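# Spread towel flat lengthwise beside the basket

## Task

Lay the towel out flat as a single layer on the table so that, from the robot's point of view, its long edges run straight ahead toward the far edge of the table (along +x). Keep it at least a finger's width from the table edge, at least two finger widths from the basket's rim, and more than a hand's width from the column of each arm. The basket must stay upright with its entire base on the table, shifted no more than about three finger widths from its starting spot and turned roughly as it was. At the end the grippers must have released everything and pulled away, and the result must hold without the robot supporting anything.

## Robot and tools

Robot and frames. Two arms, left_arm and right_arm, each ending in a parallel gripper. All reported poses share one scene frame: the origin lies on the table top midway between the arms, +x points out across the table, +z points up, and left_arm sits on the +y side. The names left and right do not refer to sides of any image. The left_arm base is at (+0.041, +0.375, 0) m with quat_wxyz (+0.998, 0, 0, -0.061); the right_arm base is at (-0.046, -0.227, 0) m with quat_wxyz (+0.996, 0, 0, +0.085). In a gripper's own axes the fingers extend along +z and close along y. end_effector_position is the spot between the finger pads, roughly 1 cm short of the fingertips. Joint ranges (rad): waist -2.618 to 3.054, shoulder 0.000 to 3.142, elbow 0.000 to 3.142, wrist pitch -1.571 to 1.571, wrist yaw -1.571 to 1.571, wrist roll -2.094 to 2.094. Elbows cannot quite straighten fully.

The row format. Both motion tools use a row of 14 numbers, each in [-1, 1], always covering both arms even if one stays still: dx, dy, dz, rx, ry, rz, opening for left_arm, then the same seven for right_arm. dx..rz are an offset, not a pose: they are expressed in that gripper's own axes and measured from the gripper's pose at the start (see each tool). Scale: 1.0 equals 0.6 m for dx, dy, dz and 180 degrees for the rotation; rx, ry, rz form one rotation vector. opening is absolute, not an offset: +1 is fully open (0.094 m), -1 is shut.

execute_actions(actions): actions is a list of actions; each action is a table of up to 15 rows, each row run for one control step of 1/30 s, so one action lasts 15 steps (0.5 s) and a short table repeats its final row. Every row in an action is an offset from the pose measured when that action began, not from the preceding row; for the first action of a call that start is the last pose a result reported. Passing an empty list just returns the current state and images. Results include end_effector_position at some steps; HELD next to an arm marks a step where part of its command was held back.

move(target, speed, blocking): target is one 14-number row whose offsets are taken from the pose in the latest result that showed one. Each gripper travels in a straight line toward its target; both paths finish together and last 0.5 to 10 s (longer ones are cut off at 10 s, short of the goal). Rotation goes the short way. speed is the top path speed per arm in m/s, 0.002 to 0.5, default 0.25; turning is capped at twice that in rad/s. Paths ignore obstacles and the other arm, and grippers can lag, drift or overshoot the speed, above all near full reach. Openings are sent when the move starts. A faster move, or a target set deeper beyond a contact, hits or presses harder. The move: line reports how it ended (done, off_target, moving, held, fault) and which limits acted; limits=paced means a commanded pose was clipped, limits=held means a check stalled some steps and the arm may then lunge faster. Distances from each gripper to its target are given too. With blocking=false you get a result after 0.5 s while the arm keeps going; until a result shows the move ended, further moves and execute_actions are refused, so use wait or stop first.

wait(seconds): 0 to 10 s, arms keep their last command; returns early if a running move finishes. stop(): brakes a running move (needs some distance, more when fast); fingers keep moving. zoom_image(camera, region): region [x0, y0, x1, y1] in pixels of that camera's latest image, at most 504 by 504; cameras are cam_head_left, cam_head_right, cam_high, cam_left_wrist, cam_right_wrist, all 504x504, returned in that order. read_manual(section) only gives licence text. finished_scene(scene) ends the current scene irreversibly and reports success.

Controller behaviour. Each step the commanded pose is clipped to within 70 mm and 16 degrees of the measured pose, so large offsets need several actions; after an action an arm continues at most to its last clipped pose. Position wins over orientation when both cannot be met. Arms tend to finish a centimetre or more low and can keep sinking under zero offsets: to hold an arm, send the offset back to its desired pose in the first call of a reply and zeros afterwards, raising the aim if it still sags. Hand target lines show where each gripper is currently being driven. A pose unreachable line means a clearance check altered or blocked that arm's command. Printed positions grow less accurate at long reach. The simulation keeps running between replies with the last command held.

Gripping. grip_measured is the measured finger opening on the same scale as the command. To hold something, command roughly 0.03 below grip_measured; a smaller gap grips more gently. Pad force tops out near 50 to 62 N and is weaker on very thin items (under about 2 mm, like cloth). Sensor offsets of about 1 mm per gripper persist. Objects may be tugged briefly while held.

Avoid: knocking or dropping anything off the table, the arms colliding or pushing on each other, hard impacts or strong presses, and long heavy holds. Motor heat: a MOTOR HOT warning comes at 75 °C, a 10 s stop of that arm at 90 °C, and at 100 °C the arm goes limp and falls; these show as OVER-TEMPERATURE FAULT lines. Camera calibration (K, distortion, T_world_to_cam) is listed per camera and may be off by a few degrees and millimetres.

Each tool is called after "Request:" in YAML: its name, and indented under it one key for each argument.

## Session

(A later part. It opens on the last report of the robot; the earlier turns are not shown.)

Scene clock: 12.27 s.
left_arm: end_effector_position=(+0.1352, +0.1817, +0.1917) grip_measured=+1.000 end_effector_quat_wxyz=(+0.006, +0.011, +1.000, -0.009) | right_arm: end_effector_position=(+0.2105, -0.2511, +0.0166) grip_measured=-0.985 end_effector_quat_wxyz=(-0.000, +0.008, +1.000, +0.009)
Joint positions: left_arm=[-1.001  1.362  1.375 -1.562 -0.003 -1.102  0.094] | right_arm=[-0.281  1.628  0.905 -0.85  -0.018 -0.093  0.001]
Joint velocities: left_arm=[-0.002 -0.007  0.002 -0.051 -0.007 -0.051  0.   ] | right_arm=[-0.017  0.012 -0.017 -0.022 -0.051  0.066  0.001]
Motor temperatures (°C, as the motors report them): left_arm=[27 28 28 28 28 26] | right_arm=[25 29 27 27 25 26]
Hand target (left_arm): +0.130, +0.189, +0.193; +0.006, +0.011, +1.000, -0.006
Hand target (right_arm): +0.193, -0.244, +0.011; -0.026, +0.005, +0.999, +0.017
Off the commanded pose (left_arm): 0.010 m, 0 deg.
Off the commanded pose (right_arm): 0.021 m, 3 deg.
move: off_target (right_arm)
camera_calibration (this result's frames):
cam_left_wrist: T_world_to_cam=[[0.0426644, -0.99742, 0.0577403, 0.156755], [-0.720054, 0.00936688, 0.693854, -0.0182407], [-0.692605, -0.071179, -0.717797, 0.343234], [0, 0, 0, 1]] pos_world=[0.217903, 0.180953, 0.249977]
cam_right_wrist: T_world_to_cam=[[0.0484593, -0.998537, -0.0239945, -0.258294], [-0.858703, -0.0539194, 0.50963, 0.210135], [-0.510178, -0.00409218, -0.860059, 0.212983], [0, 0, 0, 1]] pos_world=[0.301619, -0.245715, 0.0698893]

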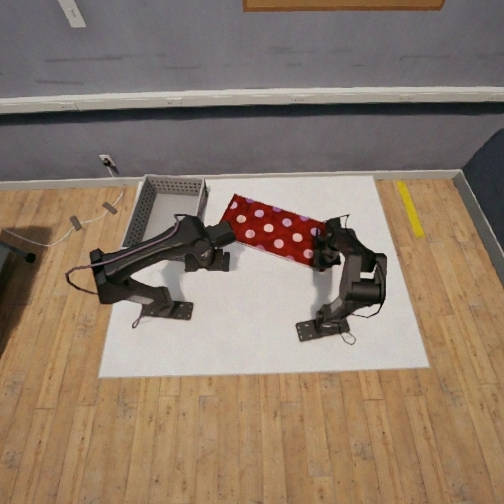

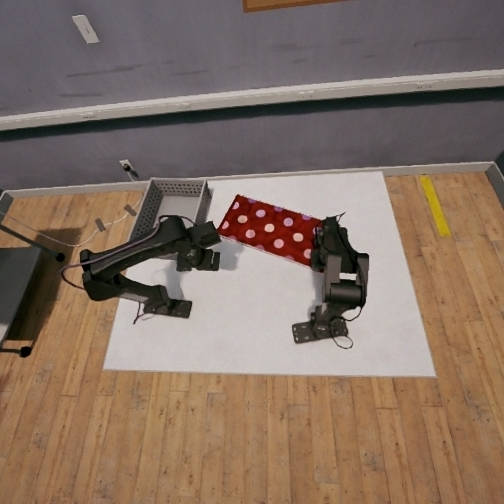

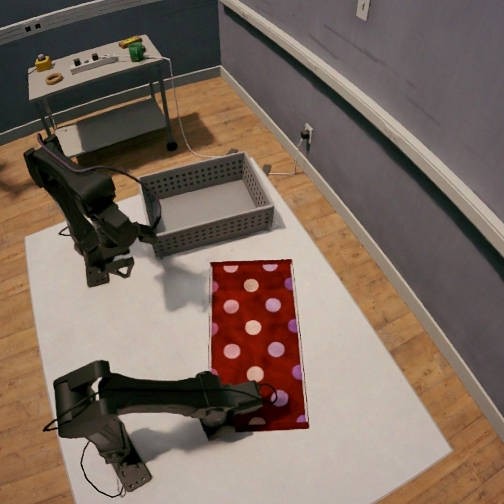

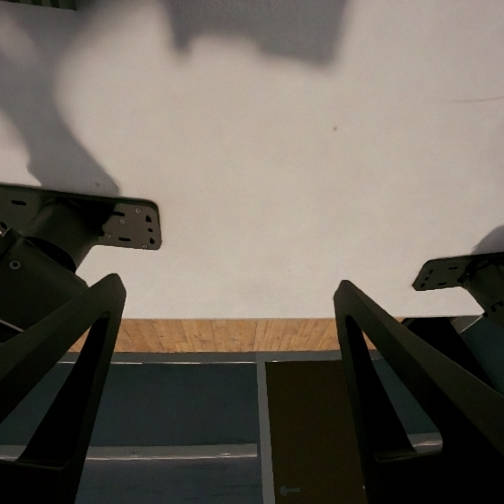

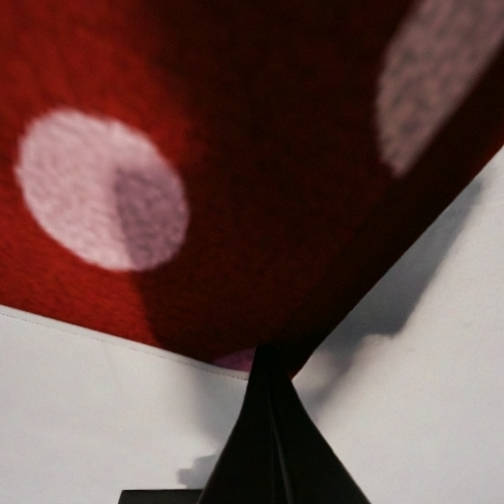

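Works as a rigid rotation. Continue, moving the left arm clear above the basket.

Request:
move:
  target: [-0.2,0.35,-0.1,0,0,0,1,0.11,0.2,0.025,0,0,0,-1]
  speed: 0.12

Request:
move:
  target: [0,0,0,0,0,0,1,0.05,0.22,0.025,0,0,0,-1]
  speed: 0.07

Request:
move:
  target: [0,0,0,0,0,0,1,0,0.17,0.025,0,0,0,-1]
  speed: 0.07

Scene clock: 15.03 s.
left_arm: end_effector_position=(+0.2538, +0.3857, +0.2445) grip_measured=+1.000 end_effector_quat_wxyz=(+0.128, +0.008, +0.992, +0.001) | right_arm: end_effector_position=(+0.1629, -0.1412, +0.0156) grip_measured=-0.985 end_effector_quat_wxyz=(+0.023, +0.018, +0.999, -0.017)
Joint positions: left_arm=[ 0.182  1.214  1.465 -1.566  0.015  0.074  0.094] | right_arm=[ 0.255  1.48   0.754 -0.817  0.051  0.46   0.001]
Joint velocities: left_arm=[-0.012  0.017 -0.007  0.095 -0.007  0.022  0.   ] | right_arm=[ 0.022 -0.002  0.002 -0.066  0.022  0.081 -0.001]
Motor temperatures (°C, as the motors report them): left_arm=[27 28 28 28 28 26] | right_arm=[25 29 27 27 25 26]
Hand target (left_arm): +0.255, +0.387, +0.248; +0.126, +0.009, +0.992, +0.001
Hand target (right_arm): +0.145, -0.127, +0.006; -0.005, +0.009, +1.000, +0.015
Off the commanded pose (left_arm): 0.008 m, 14 deg.
Off the commanded pose (right_arm): 0.023 m, 4 deg.
joint sent to its limit (left arm) — the command would take joint 4 (wrist pitch) past its lower limit, so that joint was sent only as far as its limit.
move: off_target (left_arm, right_arm)
camera_calibration (this result's frames):
cam_left_wrist: T_world_to_cam=[[0.0372438, -0.998089, 0.0493154, 0.355778], [-0.866509, -0.00767326, 0.499103, 0.119939], [-0.497771, -0.0613207, -0.865138, 0.46063], [0, 0, 0, 1]] pos_world=[0.319966, 0.384265, 0.321101]
cam_right_wrist: T_world_to_cam=[[0.0292795, -0.99909, 0.031027, -0.144124], [-0.882296, -0.0112433, 0.470561, 0.186126], [-0.469784, -0.0411528, -0.881822, 0.176831], [0, 0, 0, 1]] pos_world=[0.251511, -0.134623, 0.0728211]

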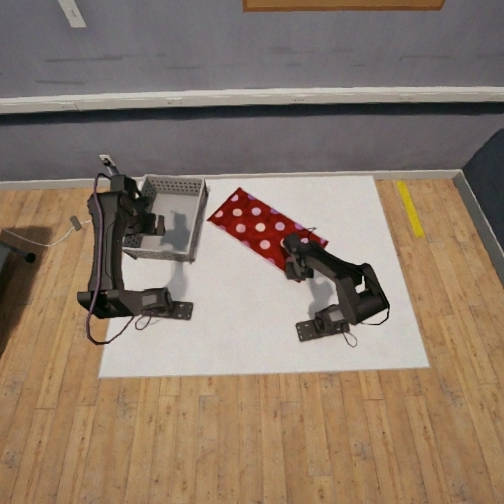

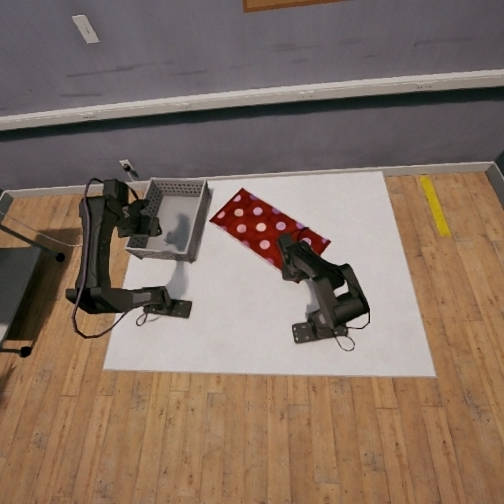

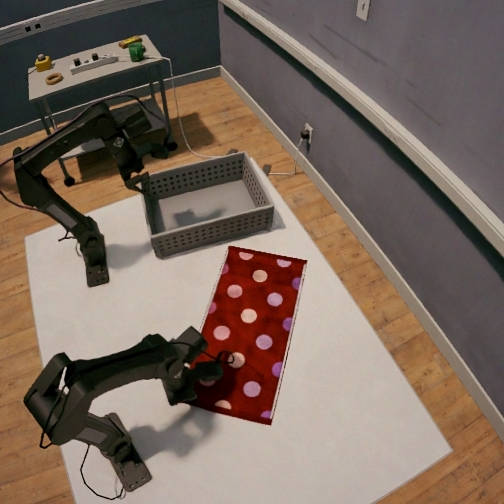

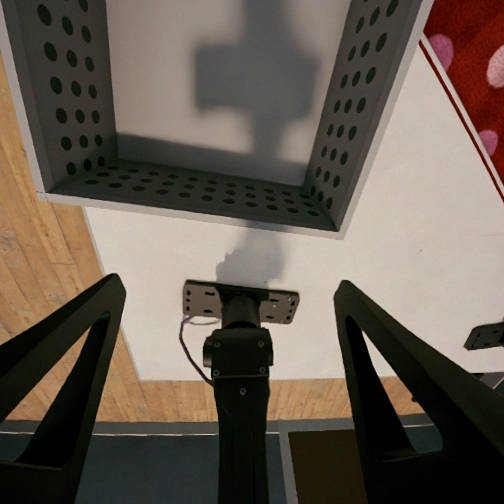

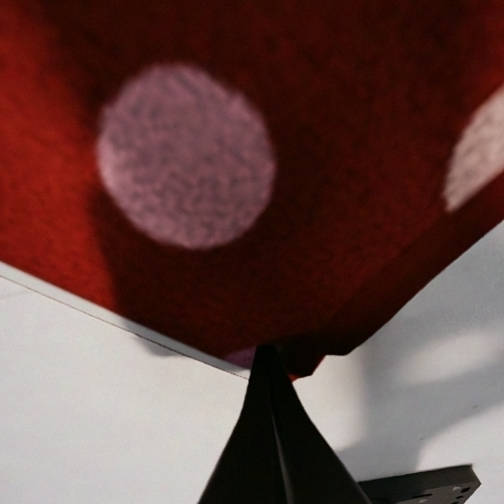

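Scene clock: 17.37 s.
left_arm: end_effector_position=(+0.2538, +0.3857, +0.2445) grip_measured=+1.000 end_effector_quat_wxyz=(+0.128, +0.008, +0.992, +0.001) | right_arm: end_effector_position=(+0.1358, -0.0602, +0.0141) grip_measured=-0.987 end_effector_quat_wxyz=(+0.029, +0.018, +0.994, -0.107)
Joint positions: left_arm=[ 0.182  1.214  1.465 -1.566  0.015  0.074  0.094] | right_arm=[ 0.697  1.709  0.961 -0.953  0.18   0.916  0.001]
Joint velocities: left_arm=[-0.012  0.007 -0.007  0.022  0.007 -0.051  0.   ] | right_arm=[-0.007 -0.007 -0.017 -0.022 -0.051  0.051  0.   ]
Motor temperatures (°C, as the motors report them): left_arm=[27 28 29 28 28 26] | right_arm=[25 29 27 27 26 26]
Hand target (left_arm): +0.254, +0.386, +0.245; +0.128, +0.008, +0.992, +0.001
Hand target (right_arm): +0.134, -0.012, +0.002; +0.015, +0.014, +1.000, -0.018
Off the commanded pose (left_arm): 0.000 m, 0 deg.
Off the commanded pose (right_arm): 0.055 m, 10 deg.
move: off_target (right_arm)
camera_calibration (this result's frames):
cam_left_wrist: T_world_to_cam=[[0.0372438, -0.998089, 0.0493154, 0.355778], [-0.866509, -0.00767326, 0.499103, 0.119939], [-0.497771, -0.0613207, -0.865138, 0.46063], [0, 0, 0, 1]] pos_world=[0.319966, 0.384265, 0.321101]
cam_right_wrist: T_world_to_cam=[[0.0233185, -0.977614, 0.209109, -0.0627755], [-0.88643, 0.0765002, 0.456498, 0.169931], [-0.462275, -0.196006, -0.864802, 0.155567], [0, 0, 0, 1]] pos_world=[0.22401, -0.0438781, 0.0700883]

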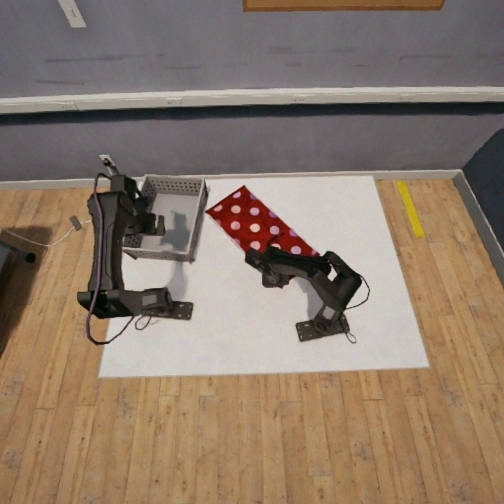

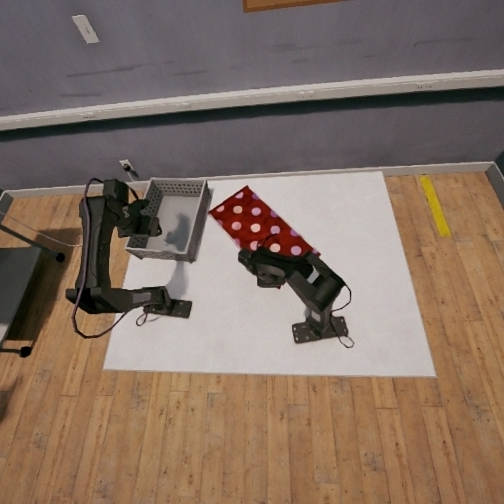

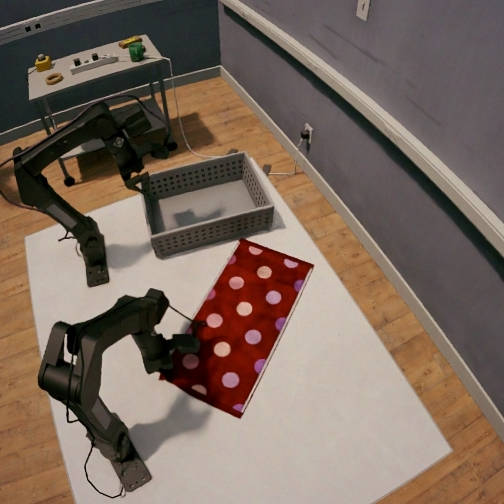

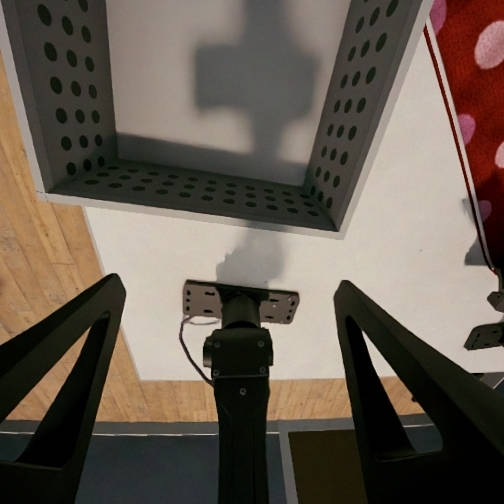

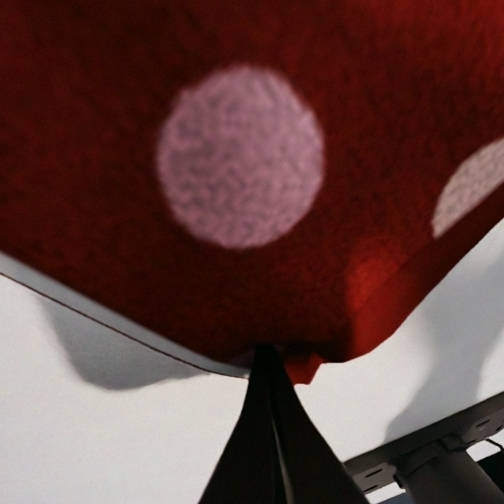

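Scene clock: 19.17 s.
left_arm: end_effector_position=(+0.2538, +0.3857, +0.2445) grip_measured=+1.000 end_effector_quat_wxyz=(+0.128, +0.008, +0.992, +0.001) | right_arm: end_effector_position=(+0.1294, -0.0305, +0.0126) grip_measured=-0.987 end_effector_quat_wxyz=(+0.008, +0.001, +0.974, -0.226)
Joint positions: left_arm=[ 0.182  1.214  1.465 -1.566  0.015  0.074  0.094] | right_arm=[ 0.836  2.     1.26  -1.215  0.251  1.058  0.001]
Joint velocities: left_arm=[-0.002 -0.007 -0.012 -0.051 -0.007  0.037  0.   ] | right_arm=[-0.017  0.002  0.007 -0.007 -0.007  0.154 -0.001]
Motor temperatures (°C, as the motors report them): left_arm=[27 28 29 28 28 26] | right_arm=[25 29 28 27 26 26]
Hand target (left_arm): +0.254, +0.386, +0.245; +0.128, +0.008, +0.992, +0.001
Hand target (right_arm): +0.138, +0.031, -0.010; +0.023, +0.013, +0.993, -0.111
Off the commanded pose (left_arm): 0.000 m, 0 deg.
Off the commanded pose (right_arm): 0.076 m, 14 deg.
move: off_target (right_arm)
camera_calibration (this result's frames):
cam_left_wrist: T_world_to_cam=[[0.0372438, -0.998089, 0.0493154, 0.355778], [-0.866509, -0.00767326, 0.499103, 0.119939], [-0.497771, -0.0613207, -0.865138, 0.46063], [0, 0, 0, 1]] pos_world=[0.319966, 0.384265, 0.321101]
cam_right_wrist: T_world_to_cam=[[0.059387, -0.898369, 0.435208, -0.0384168], [-0.866206, 0.170314, 0.469766, 0.162713], [-0.496145, -0.404878, -0.768059, 0.153905], [0, 0, 0, 1]] pos_world=[0.219584, 0.0000879913, 0.0584902]

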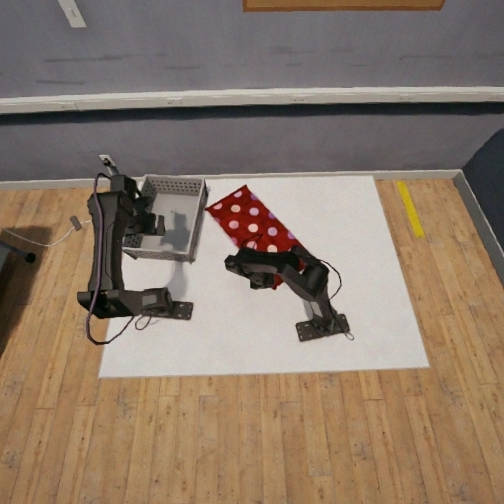

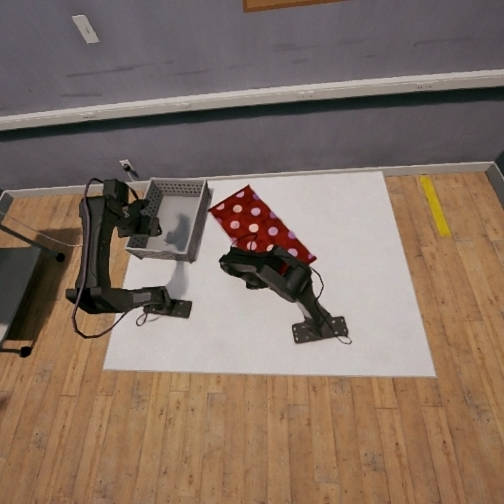

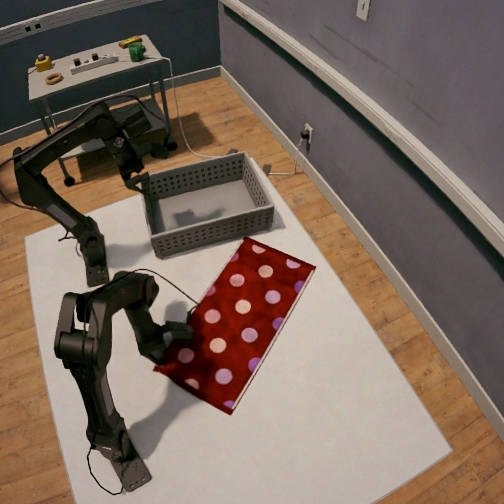

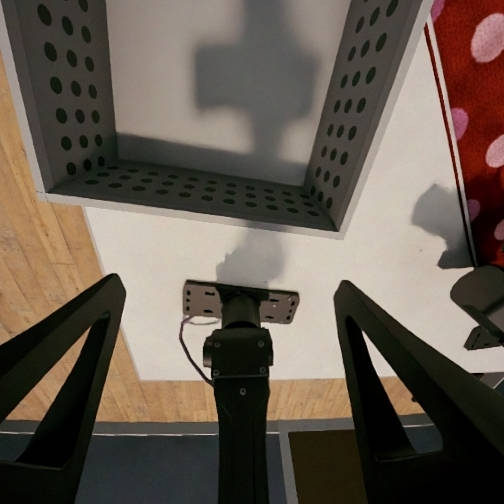

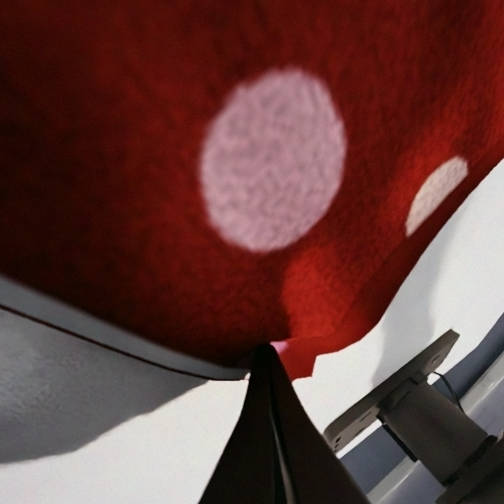

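Request:
move:
  target: [0,0,0,0,0,0,1,0,-0.05,-0.11,-0.145,0,0,-1]

Request:
move:
  target: [0,0,0,0,0,0,1,-0.69,0.05,0.02,0.07,-0.22,0,-1]

Scene clock: 20.73 s.
left_arm: end_effector_position=(+0.2538, +0.3857, +0.2445) grip_measured=+1.000 end_effector_quat_wxyz=(+0.128, +0.008, +0.992, +0.001) | right_arm: end_effector_position=(+0.1279, -0.0242, +0.0892) grip_measured=-0.987 end_effector_quat_wxyz=(+0.007, -0.004, +1.000, -0.005)
Joint positions: left_arm=[ 0.182  1.214  1.465 -1.566  0.015  0.074  0.094] | right_arm=[ 0.699  1.565  1.146 -1.149  0.017  0.86   0.001]
Joint velocities: left_arm=[ 0.002 -0.017  0.002  0.066  0.007  0.022  0.   ] | right_arm=[-0.007 -0.007  0.007 -0.037 -0.051 -0.037 -0.001]
Motor temperatures (°C, as the motors report them): left_arm=[27 28 29 28 28 26] | right_arm=[25 29 28 27 26 26]
Hand target (left_arm): +0.254, +0.386, +0.245; +0.128, +0.008, +0.992, +0.001
Hand target (right_arm): +0.129, -0.027, +0.088; +0.011, -0.003, +1.000, -0.000
Off the commanded pose (left_arm): 0.000 m, 0 deg.
Off the commanded pose (right_arm): 0.006 m, 1 deg.
move: done
camera_calibration (this result's frames):
cam_left_wrist: T_world_to_cam=[[0.0372438, -0.998089, 0.0493154, 0.355778], [-0.866509, -0.00767326, 0.499103, 0.119939], [-0.497771, -0.0613207, -0.865138, 0.46063], [0, 0, 0, 1]] pos_world=[0.319966, 0.384265, 0.321101]
cam_right_wrist: T_world_to_cam=[[0.0743643, -0.99722, 0.00478033, -0.0318755], [-0.864898, -0.0621092, 0.49809, 0.116021], [-0.496408, -0.0411746, -0.867112, 0.232235], [0, 0, 0, 1]] pos_world=[0.218, -0.0150188, 0.143738]

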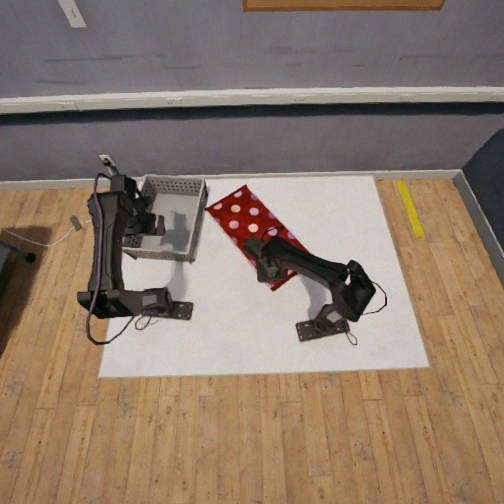

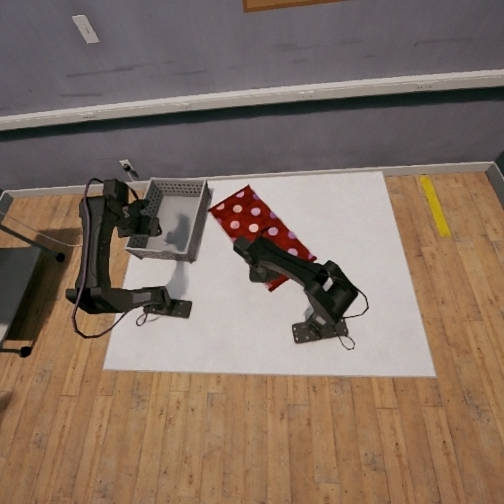

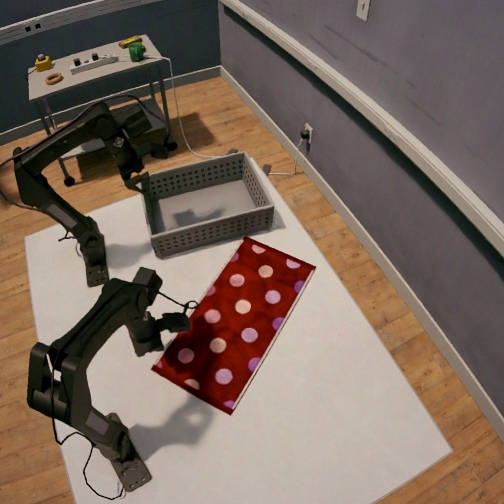

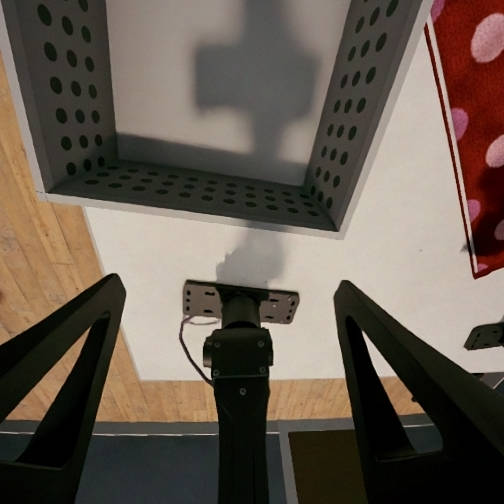

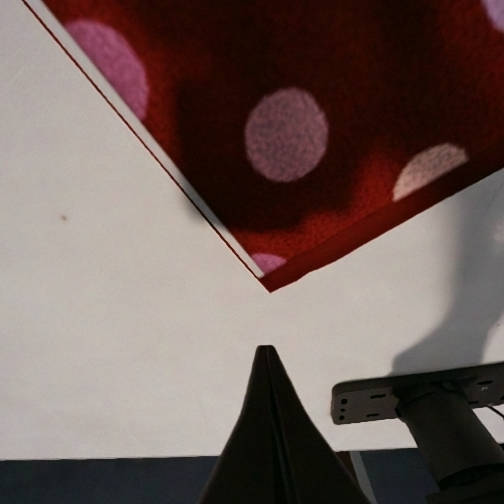

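Scene clock: 23.17 s.
left_arm: end_effector_position=(+0.2538, +0.3857, +0.2445) grip_measured=+1.000 end_effector_quat_wxyz=(+0.128, +0.008, +0.992, +0.001) | right_arm: end_effector_position=(+0.5380, +0.0105, +0.0745) grip_measured=-0.987 end_effector_quat_wxyz=(+0.344, -0.014, +0.933, -0.106)
Joint positions: left_arm=[ 0.182  1.214  1.465 -1.566  0.015  0.074  0.094] | right_arm=[ 0.351  2.658  2.516 -0.869  0.506  0.344  0.001]
Joint velocities: left_arm=[-0.007 -0.012 -0.002  0.007 -0.051 -0.051  0.   ] | right_arm=[-0.012 -0.022 -0.007 -0.066  0.037 -0.022 -0.   ]
Motor temperatures (°C, as the motors report them): left_arm=[27 28 29 28 28 26] | right_arm=[25 29 28 27 26 26]
Hand target (left_arm): +0.254, +0.386, +0.245; +0.128, +0.008, +0.992, +0.001
Hand target (right_arm): +0.542, +0.006, +0.081; +0.351, -0.008, +0.930, -0.113
Off the commanded pose (left_arm): 0.000 m, 0 deg.
Off the commanded pose (right_arm): 0.009 m, 1 deg.
move: done
camera_calibration (this result's frames):
cam_left_wrist: T_world_to_cam=[[0.0372438, -0.998089, 0.0493154, 0.355778], [-0.866509, -0.00767326, 0.499103, 0.119939], [-0.497771, -0.0613207, -0.865138, 0.46063], [0, 0, 0, 1]] pos_world=[0.319966, 0.384265, 0.321101]
cam_right_wrist: T_world_to_cam=[[0.00618614, -0.969618, 0.244546, -0.00922811], [-0.986463, -0.0459923, -0.157404, 0.594341], [0.163869, -0.240261, -0.956777, 0.0780343], [0, 0, 0, 1]] pos_world=[0.573565, 0.037136, 0.17047]

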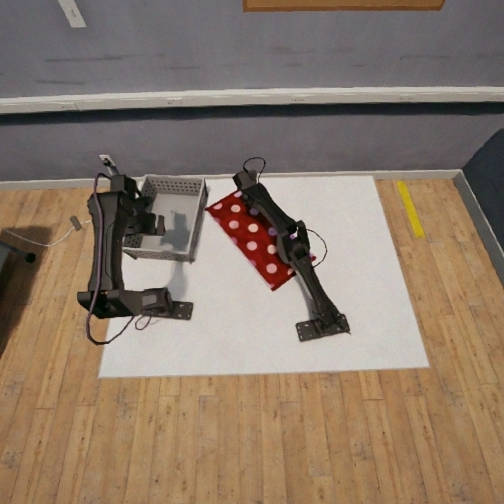

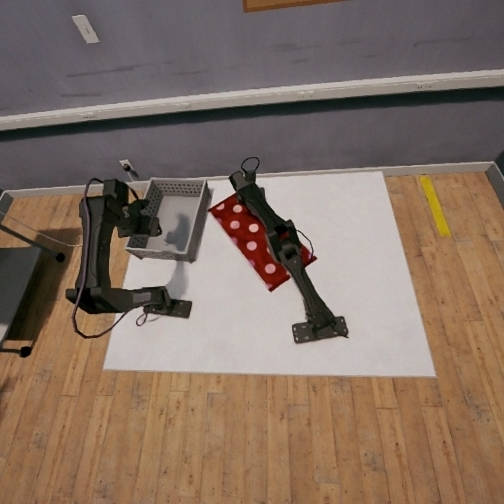

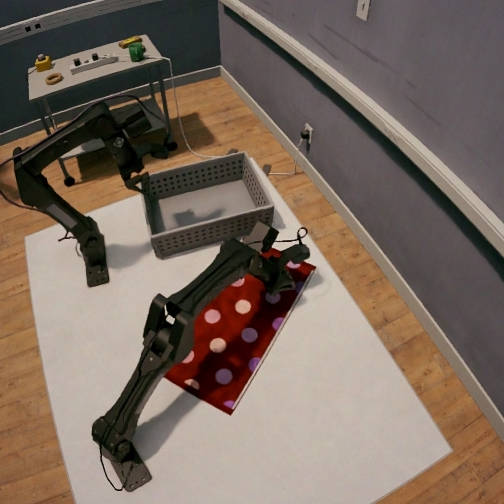

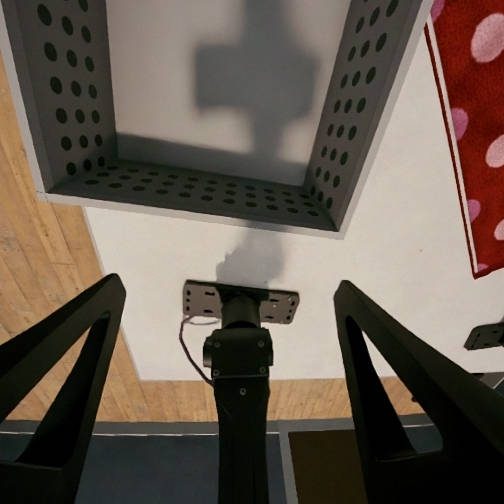

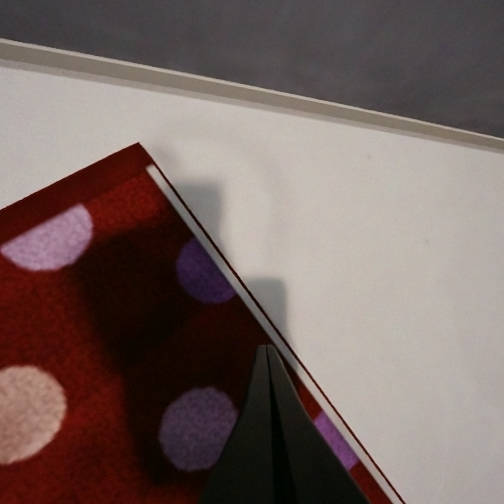

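Request:
move:
  target: [0,0,0,0,0,0,1,-0.018,0.076,0.095,-0.06,0,0.032,-1]
  speed: 0.12

Request:
move:
  target: [0,0,0,0,0,0,1,0.018,0,0.022,0,0,0,-1]
  speed: 0.04

Request:
move:
  target: [0,0,0,0,0,0,1,-0.015,-0.2,0.035,0,0,0,-1]
  speed: 0.06

Scene clock: 24.70 s.
left_arm: end_effector_position=(+0.2538, +0.3857, +0.2445) grip_measured=+1.000 end_effector_quat_wxyz=(+0.128, +0.008, +0.992, +0.001) | right_arm: end_effector_position=(+0.5779, +0.0443, +0.0311) grip_measured=-0.987 end_effector_quat_wxyz=(+0.364, -0.012, +0.931, -0.001)
Joint positions: left_arm=[ 0.182  1.214  1.465 -1.566  0.015  0.074  0.094] | right_arm=[ 0.32   2.929  2.858 -0.814  0.319  0.351  0.001]
Joint velocities: left_arm=[-0.007 -0.012 -0.007 -0.066  0.007 -0.007  0.   ] | right_arm=[ 0.017  0.002 -0.022 -0.022 -0.037  0.037  0.001]
Motor temperatures (°C, as the motors report them): left_arm=[27 28 29 28 28 26] | right_arm=[25 30 28 27 26 26]
Hand target (left_arm): +0.254, +0.386, +0.245; +0.128, +0.008, +0.992, +0.001
Hand target (right_arm): +0.583, +0.043, +0.029; +0.368, -0.005, +0.930, +0.011
Off the commanded pose (left_arm): 0.000 m, 0 deg.
Off the commanded pose (right_arm): 0.007 m, 3 deg.
elbow stopped short (right arm): the move would have taken joint 3 (elbow) straighter than the controller allows; a more bent joint 3 avoids this.
move: off_target (right_arm)
camera_calibration (this result's frames):
cam_left_wrist: T_world_to_cam=[[0.0372438, -0.998089, 0.0493154, 0.355778], [-0.866509, -0.00767326, 0.499103, 0.119939], [-0.497771, -0.0613207, -0.865138, 0.46063], [0, 0, 0, 1]] pos_world=[0.319966, 0.384265, 0.321101]
cam_right_wrist: T_world_to_cam=[[0.0724618, -0.996081, 0.0507175, 0.0028702], [-0.975222, -0.0814182, -0.205703, 0.624942], [0.209026, -0.0345552, -0.977299, 0.00355458], [0, 0, 0, 1]] pos_world=[0.608506, 0.0538634, 0.131881]

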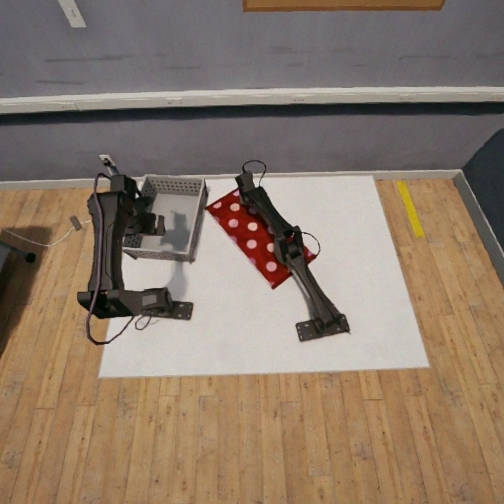

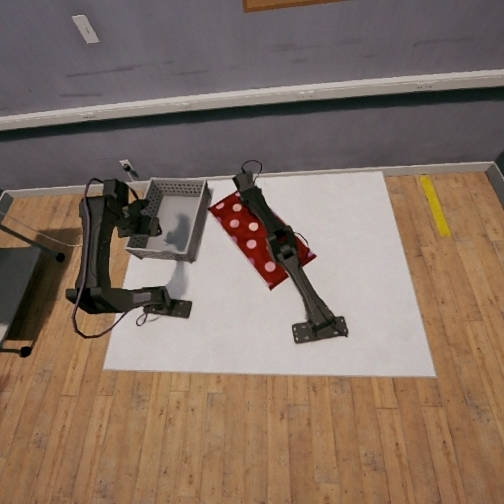

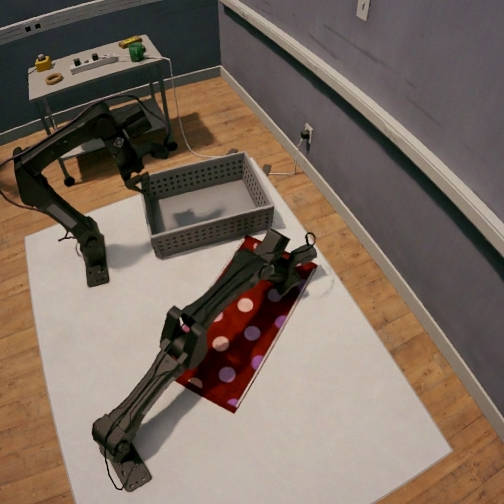

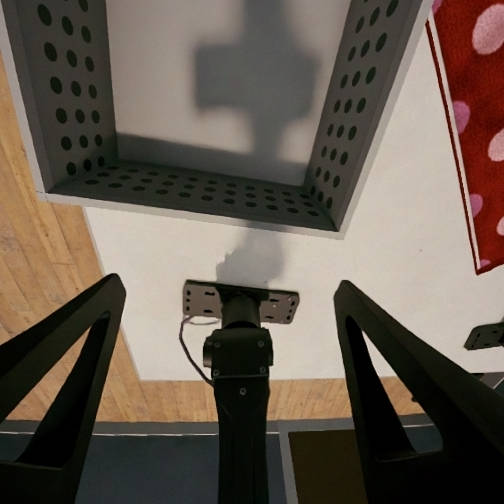

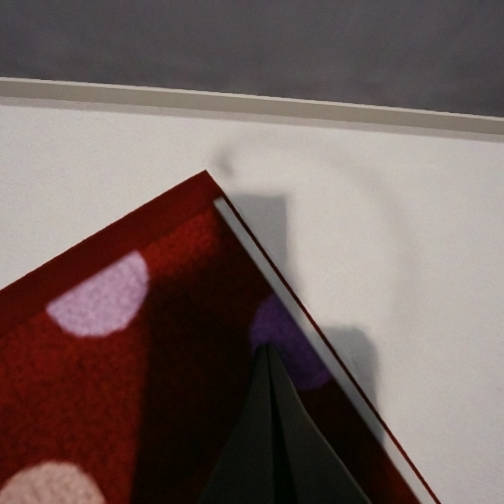

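Scene clock: 25.40 s.
left_arm: end_effector_position=(+0.2538, +0.3857, +0.2445) grip_measured=+1.000 end_effector_quat_wxyz=(+0.128, +0.008, +0.992, +0.001) | right_arm: end_effector_position=(+0.5818, +0.0453, +0.0301) grip_measured=-0.987 end_effector_quat_wxyz=(+0.373, -0.009, +0.928, +0.001)
Joint positions: left_arm=[ 0.182  1.214  1.465 -1.566  0.015  0.074  0.094] | right_arm=[ 0.32   2.915  2.812 -0.763  0.325  0.351  0.001]
Joint velocities: left_arm=[-0.017 -0.002 -0.007  0.037  0.007  0.037  0.   ] | right_arm=[-0.012 -0.1   -0.178  0.168  0.007 -0.051  0.001]
Motor temperatures (°C, as the motors report them): left_arm=[27 28 29 28 28 26] | right_arm=[25 30 28 27 26 26]
Hand target (left_arm): +0.254, +0.386, +0.245; +0.128, +0.008, +0.992, +0.001
Hand target (right_arm): +0.579, +0.044, +0.014; +0.361, -0.011, +0.932, -0.002
Off the commanded pose (left_arm): 0.000 m, 0 deg.
Off the commanded pose (right_arm): 0.016 m, 1 deg.
move: off_target (right_arm)
camera_calibration (this result's frames):
cam_left_wrist: T_world_to_cam=[[0.0372438, -0.998089, 0.0493154, 0.355778], [-0.866509, -0.00767326, 0.499103, 0.119939], [-0.497771, -0.0613207, -0.865138, 0.46063], [0, 0, 0, 1]] pos_world=[0.319966, 0.384265, 0.321101]
cam_right_wrist: T_world_to_cam=[[0.0678434, -0.996613, 0.0464788, 0.0064761], [-0.97122, -0.0766323, -0.22552, 0.626702], [0.228318, -0.0298411, -0.973129, -0.0097824], [0, 0, 0, 1]] pos_world=[0.61046, 0.0541879, 0.131513]

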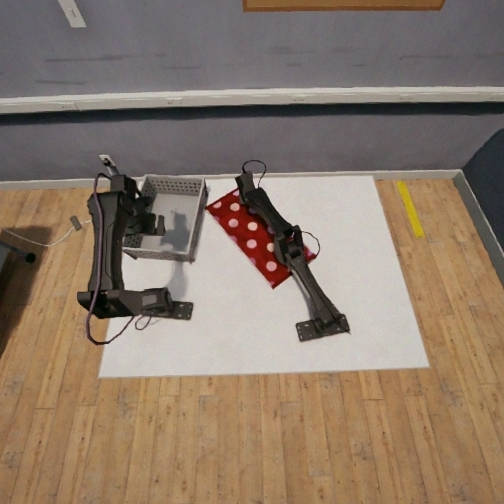

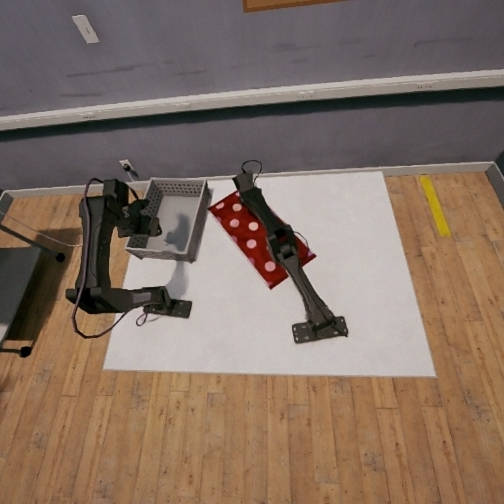

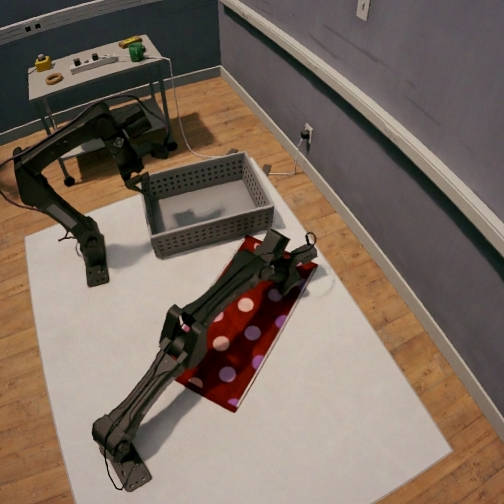

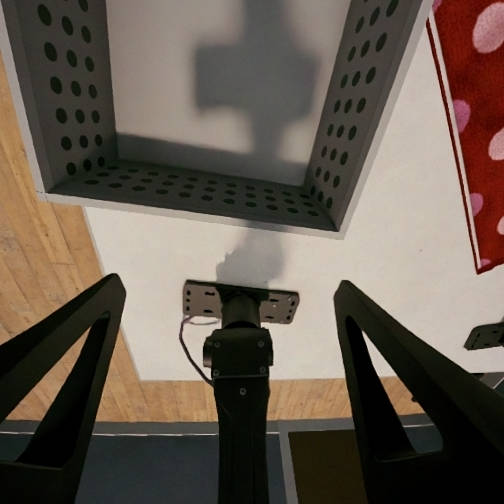

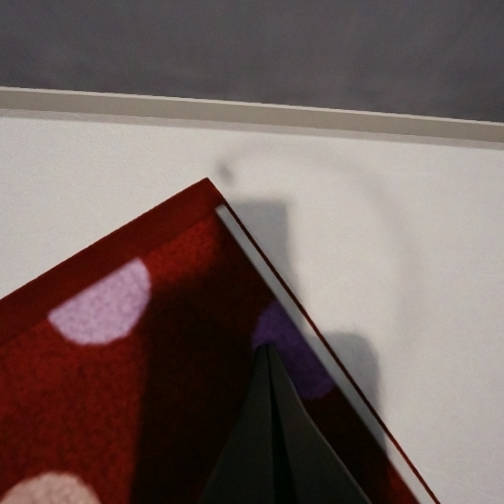

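Scene clock: 27.80 s.
left_arm: end_effector_position=(+0.2538, +0.3857, +0.2445) grip_measured=+1.000 end_effector_quat_wxyz=(+0.128, +0.008, +0.992, +0.001) | right_arm: end_effector_position=(+0.6092, -0.0607, +0.0317) grip_measured=-0.987 end_effector_quat_wxyz=(+0.388, -0.014, +0.921, +0.011)
Joint positions: left_arm=[ 0.182  1.214  1.465 -1.566  0.015  0.074  0.094] | right_arm=[ 0.123  2.651  2.263 -0.402  0.178  0.19   0.001]
Joint velocities: left_arm=[-0.007 -0.007 -0.012  0.007 -0.022 -0.007  0.   ] | right_arm=[-0.012 -0.027  0.002 -0.007 -0.081 -0.051  0.   ]
Motor temperatures (°C, as the motors report them): left_arm=[27 28 29 28 28 26] | right_arm=[25 31 28 28 26 26]
Hand target (left_arm): +0.254, +0.386, +0.245; +0.128, +0.008, +0.992, +0.001
Hand target (right_arm): +0.605, -0.075, +0.024; +0.375, -0.010, +0.927, -0.001
Off the commanded pose (left_arm): 0.000 m, 0 deg.
Off the commanded pose (right_arm): 0.017 m, 2 deg.
move: off_target (right_arm)
camera_calibration (this result's frames):
cam_left_wrist: T_world_to_cam=[[0.0372438, -0.998089, 0.0493154, 0.355778], [-0.866509, -0.00767326, 0.499103, 0.119939], [-0.497771, -0.0613207, -0.865138, 0.46063], [0, 0, 0, 1]] pos_world=[0.319966, 0.384265, 0.321101]
cam_right_wrist: T_world_to_cam=[[0.0833515, -0.995971, 0.0330746, -0.110093], [-0.961935, -0.0890825, -0.258352, 0.64018], [0.260258, -0.0102815, -0.965484, -0.036165], [0, 0, 0, 1]] pos_world=[0.6344, -0.052992, 0.134116]

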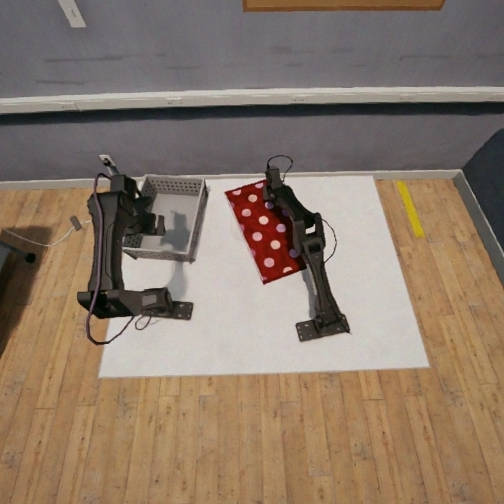

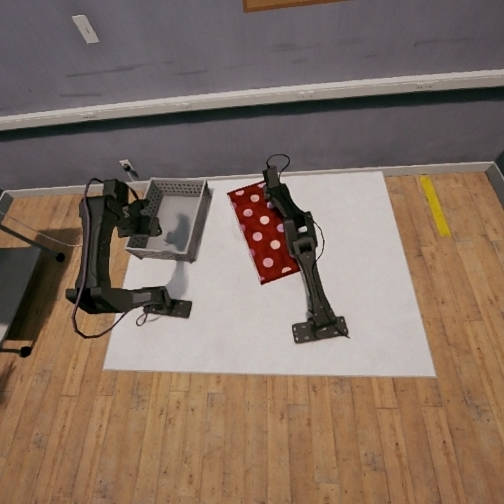

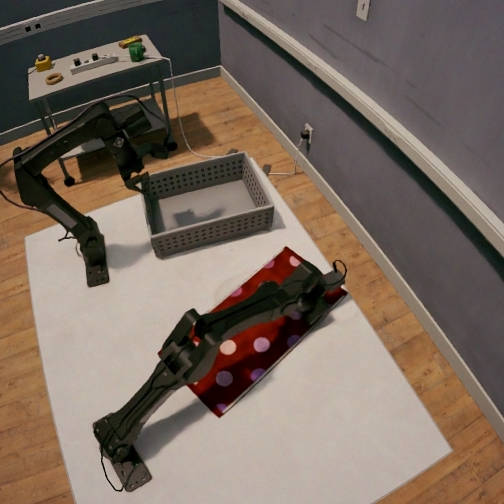

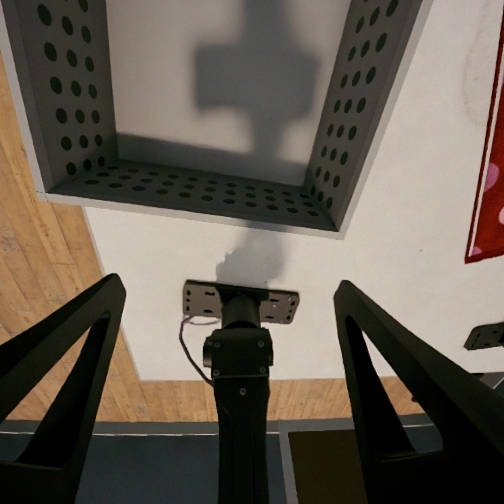

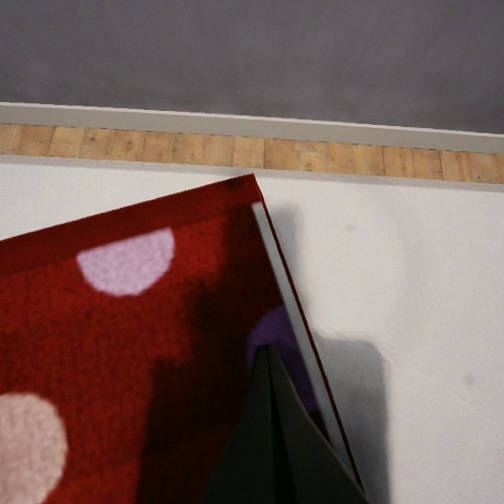

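Close to the edge; pull back while continuing.

Request:
move:
  target: [0,0,0,0,0,0,1,0.085,-0.185,-0.05,0,0,0,-1]
  speed: 0.06

Scene clock: 30.30 s.
left_arm: end_effector_position=(+0.2538, +0.3857, +0.2445) grip_measured=+1.000 end_effector_quat_wxyz=(+0.128, +0.008, +0.992, +0.001) | right_arm: end_effector_position=(+0.5645, -0.1646, +0.0267) grip_measured=-0.987 end_effector_quat_wxyz=(+0.406, -0.017, +0.914, +0.015)
Joint positions: left_arm=[ 0.182  1.214  1.465 -1.566  0.015  0.074  0.094] | right_arm=[-0.058  2.345  1.636 -0.026  0.043  0.057  0.001]
Joint velocities: left_arm=[-0.002  0.002  0.002  0.022 -0.022 -0.022  0.   ] | right_arm=[-0.017  0.022 -0.007 -0.007  0.051  0.007  0.001]
Motor temperatures (°C, as the motors report them): left_arm=[27 27 29 29 28 26] | right_arm=[25 32 28 28 26 26]
Hand target (left_arm): +0.254, +0.386, +0.245; +0.128, +0.008, +0.992, +0.001
Hand target (right_arm): +0.556, -0.174, +0.018; +0.389, -0.014, +0.921, +0.009
Off the commanded pose (left_arm): 0.000 m, 0 deg.
Off the commanded pose (right_arm): 0.017 m, 2 deg.
move: off_target (right_arm)
camera_calibration (this result's frames):
cam_left_wrist: T_world_to_cam=[[0.0372438, -0.998089, 0.0493154, 0.355778], [-0.866509, -0.00767326, 0.499103, 0.119939], [-0.497771, -0.0613207, -0.865138, 0.46063], [0, 0, 0, 1]] pos_world=[0.319966, 0.384265, 0.321101]
cam_right_wrist: T_world_to_cam=[[0.0901658, -0.995445, 0.0309758, -0.213395], [-0.950499, -0.0952978, -0.295752, 0.580123], [0.297357, -0.0027758, -0.954762, -0.0504256], [0, 0, 0, 1]] pos_world=[0.585642, -0.157279, 0.130038]

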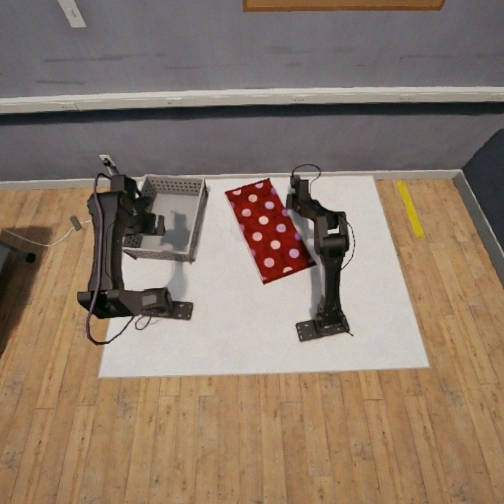

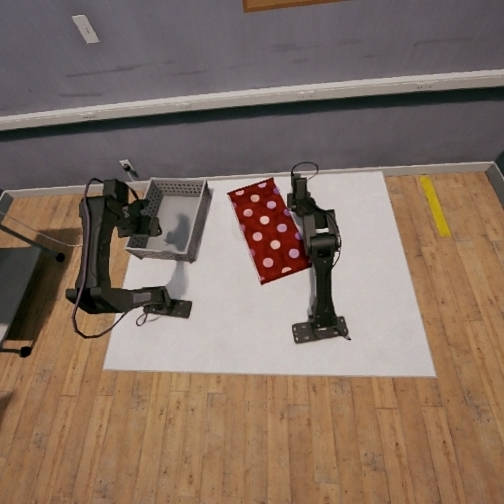

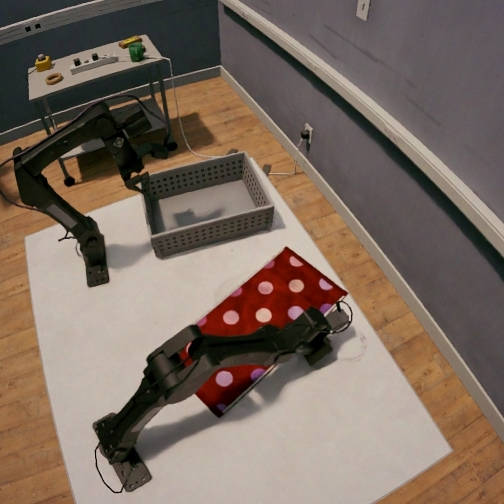

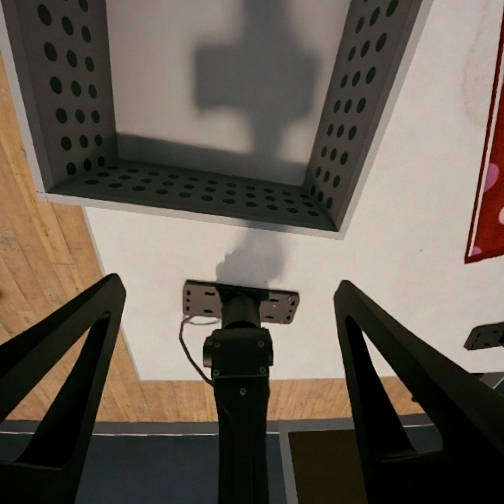

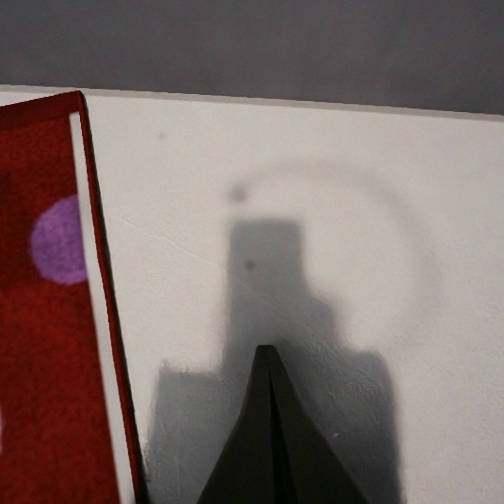

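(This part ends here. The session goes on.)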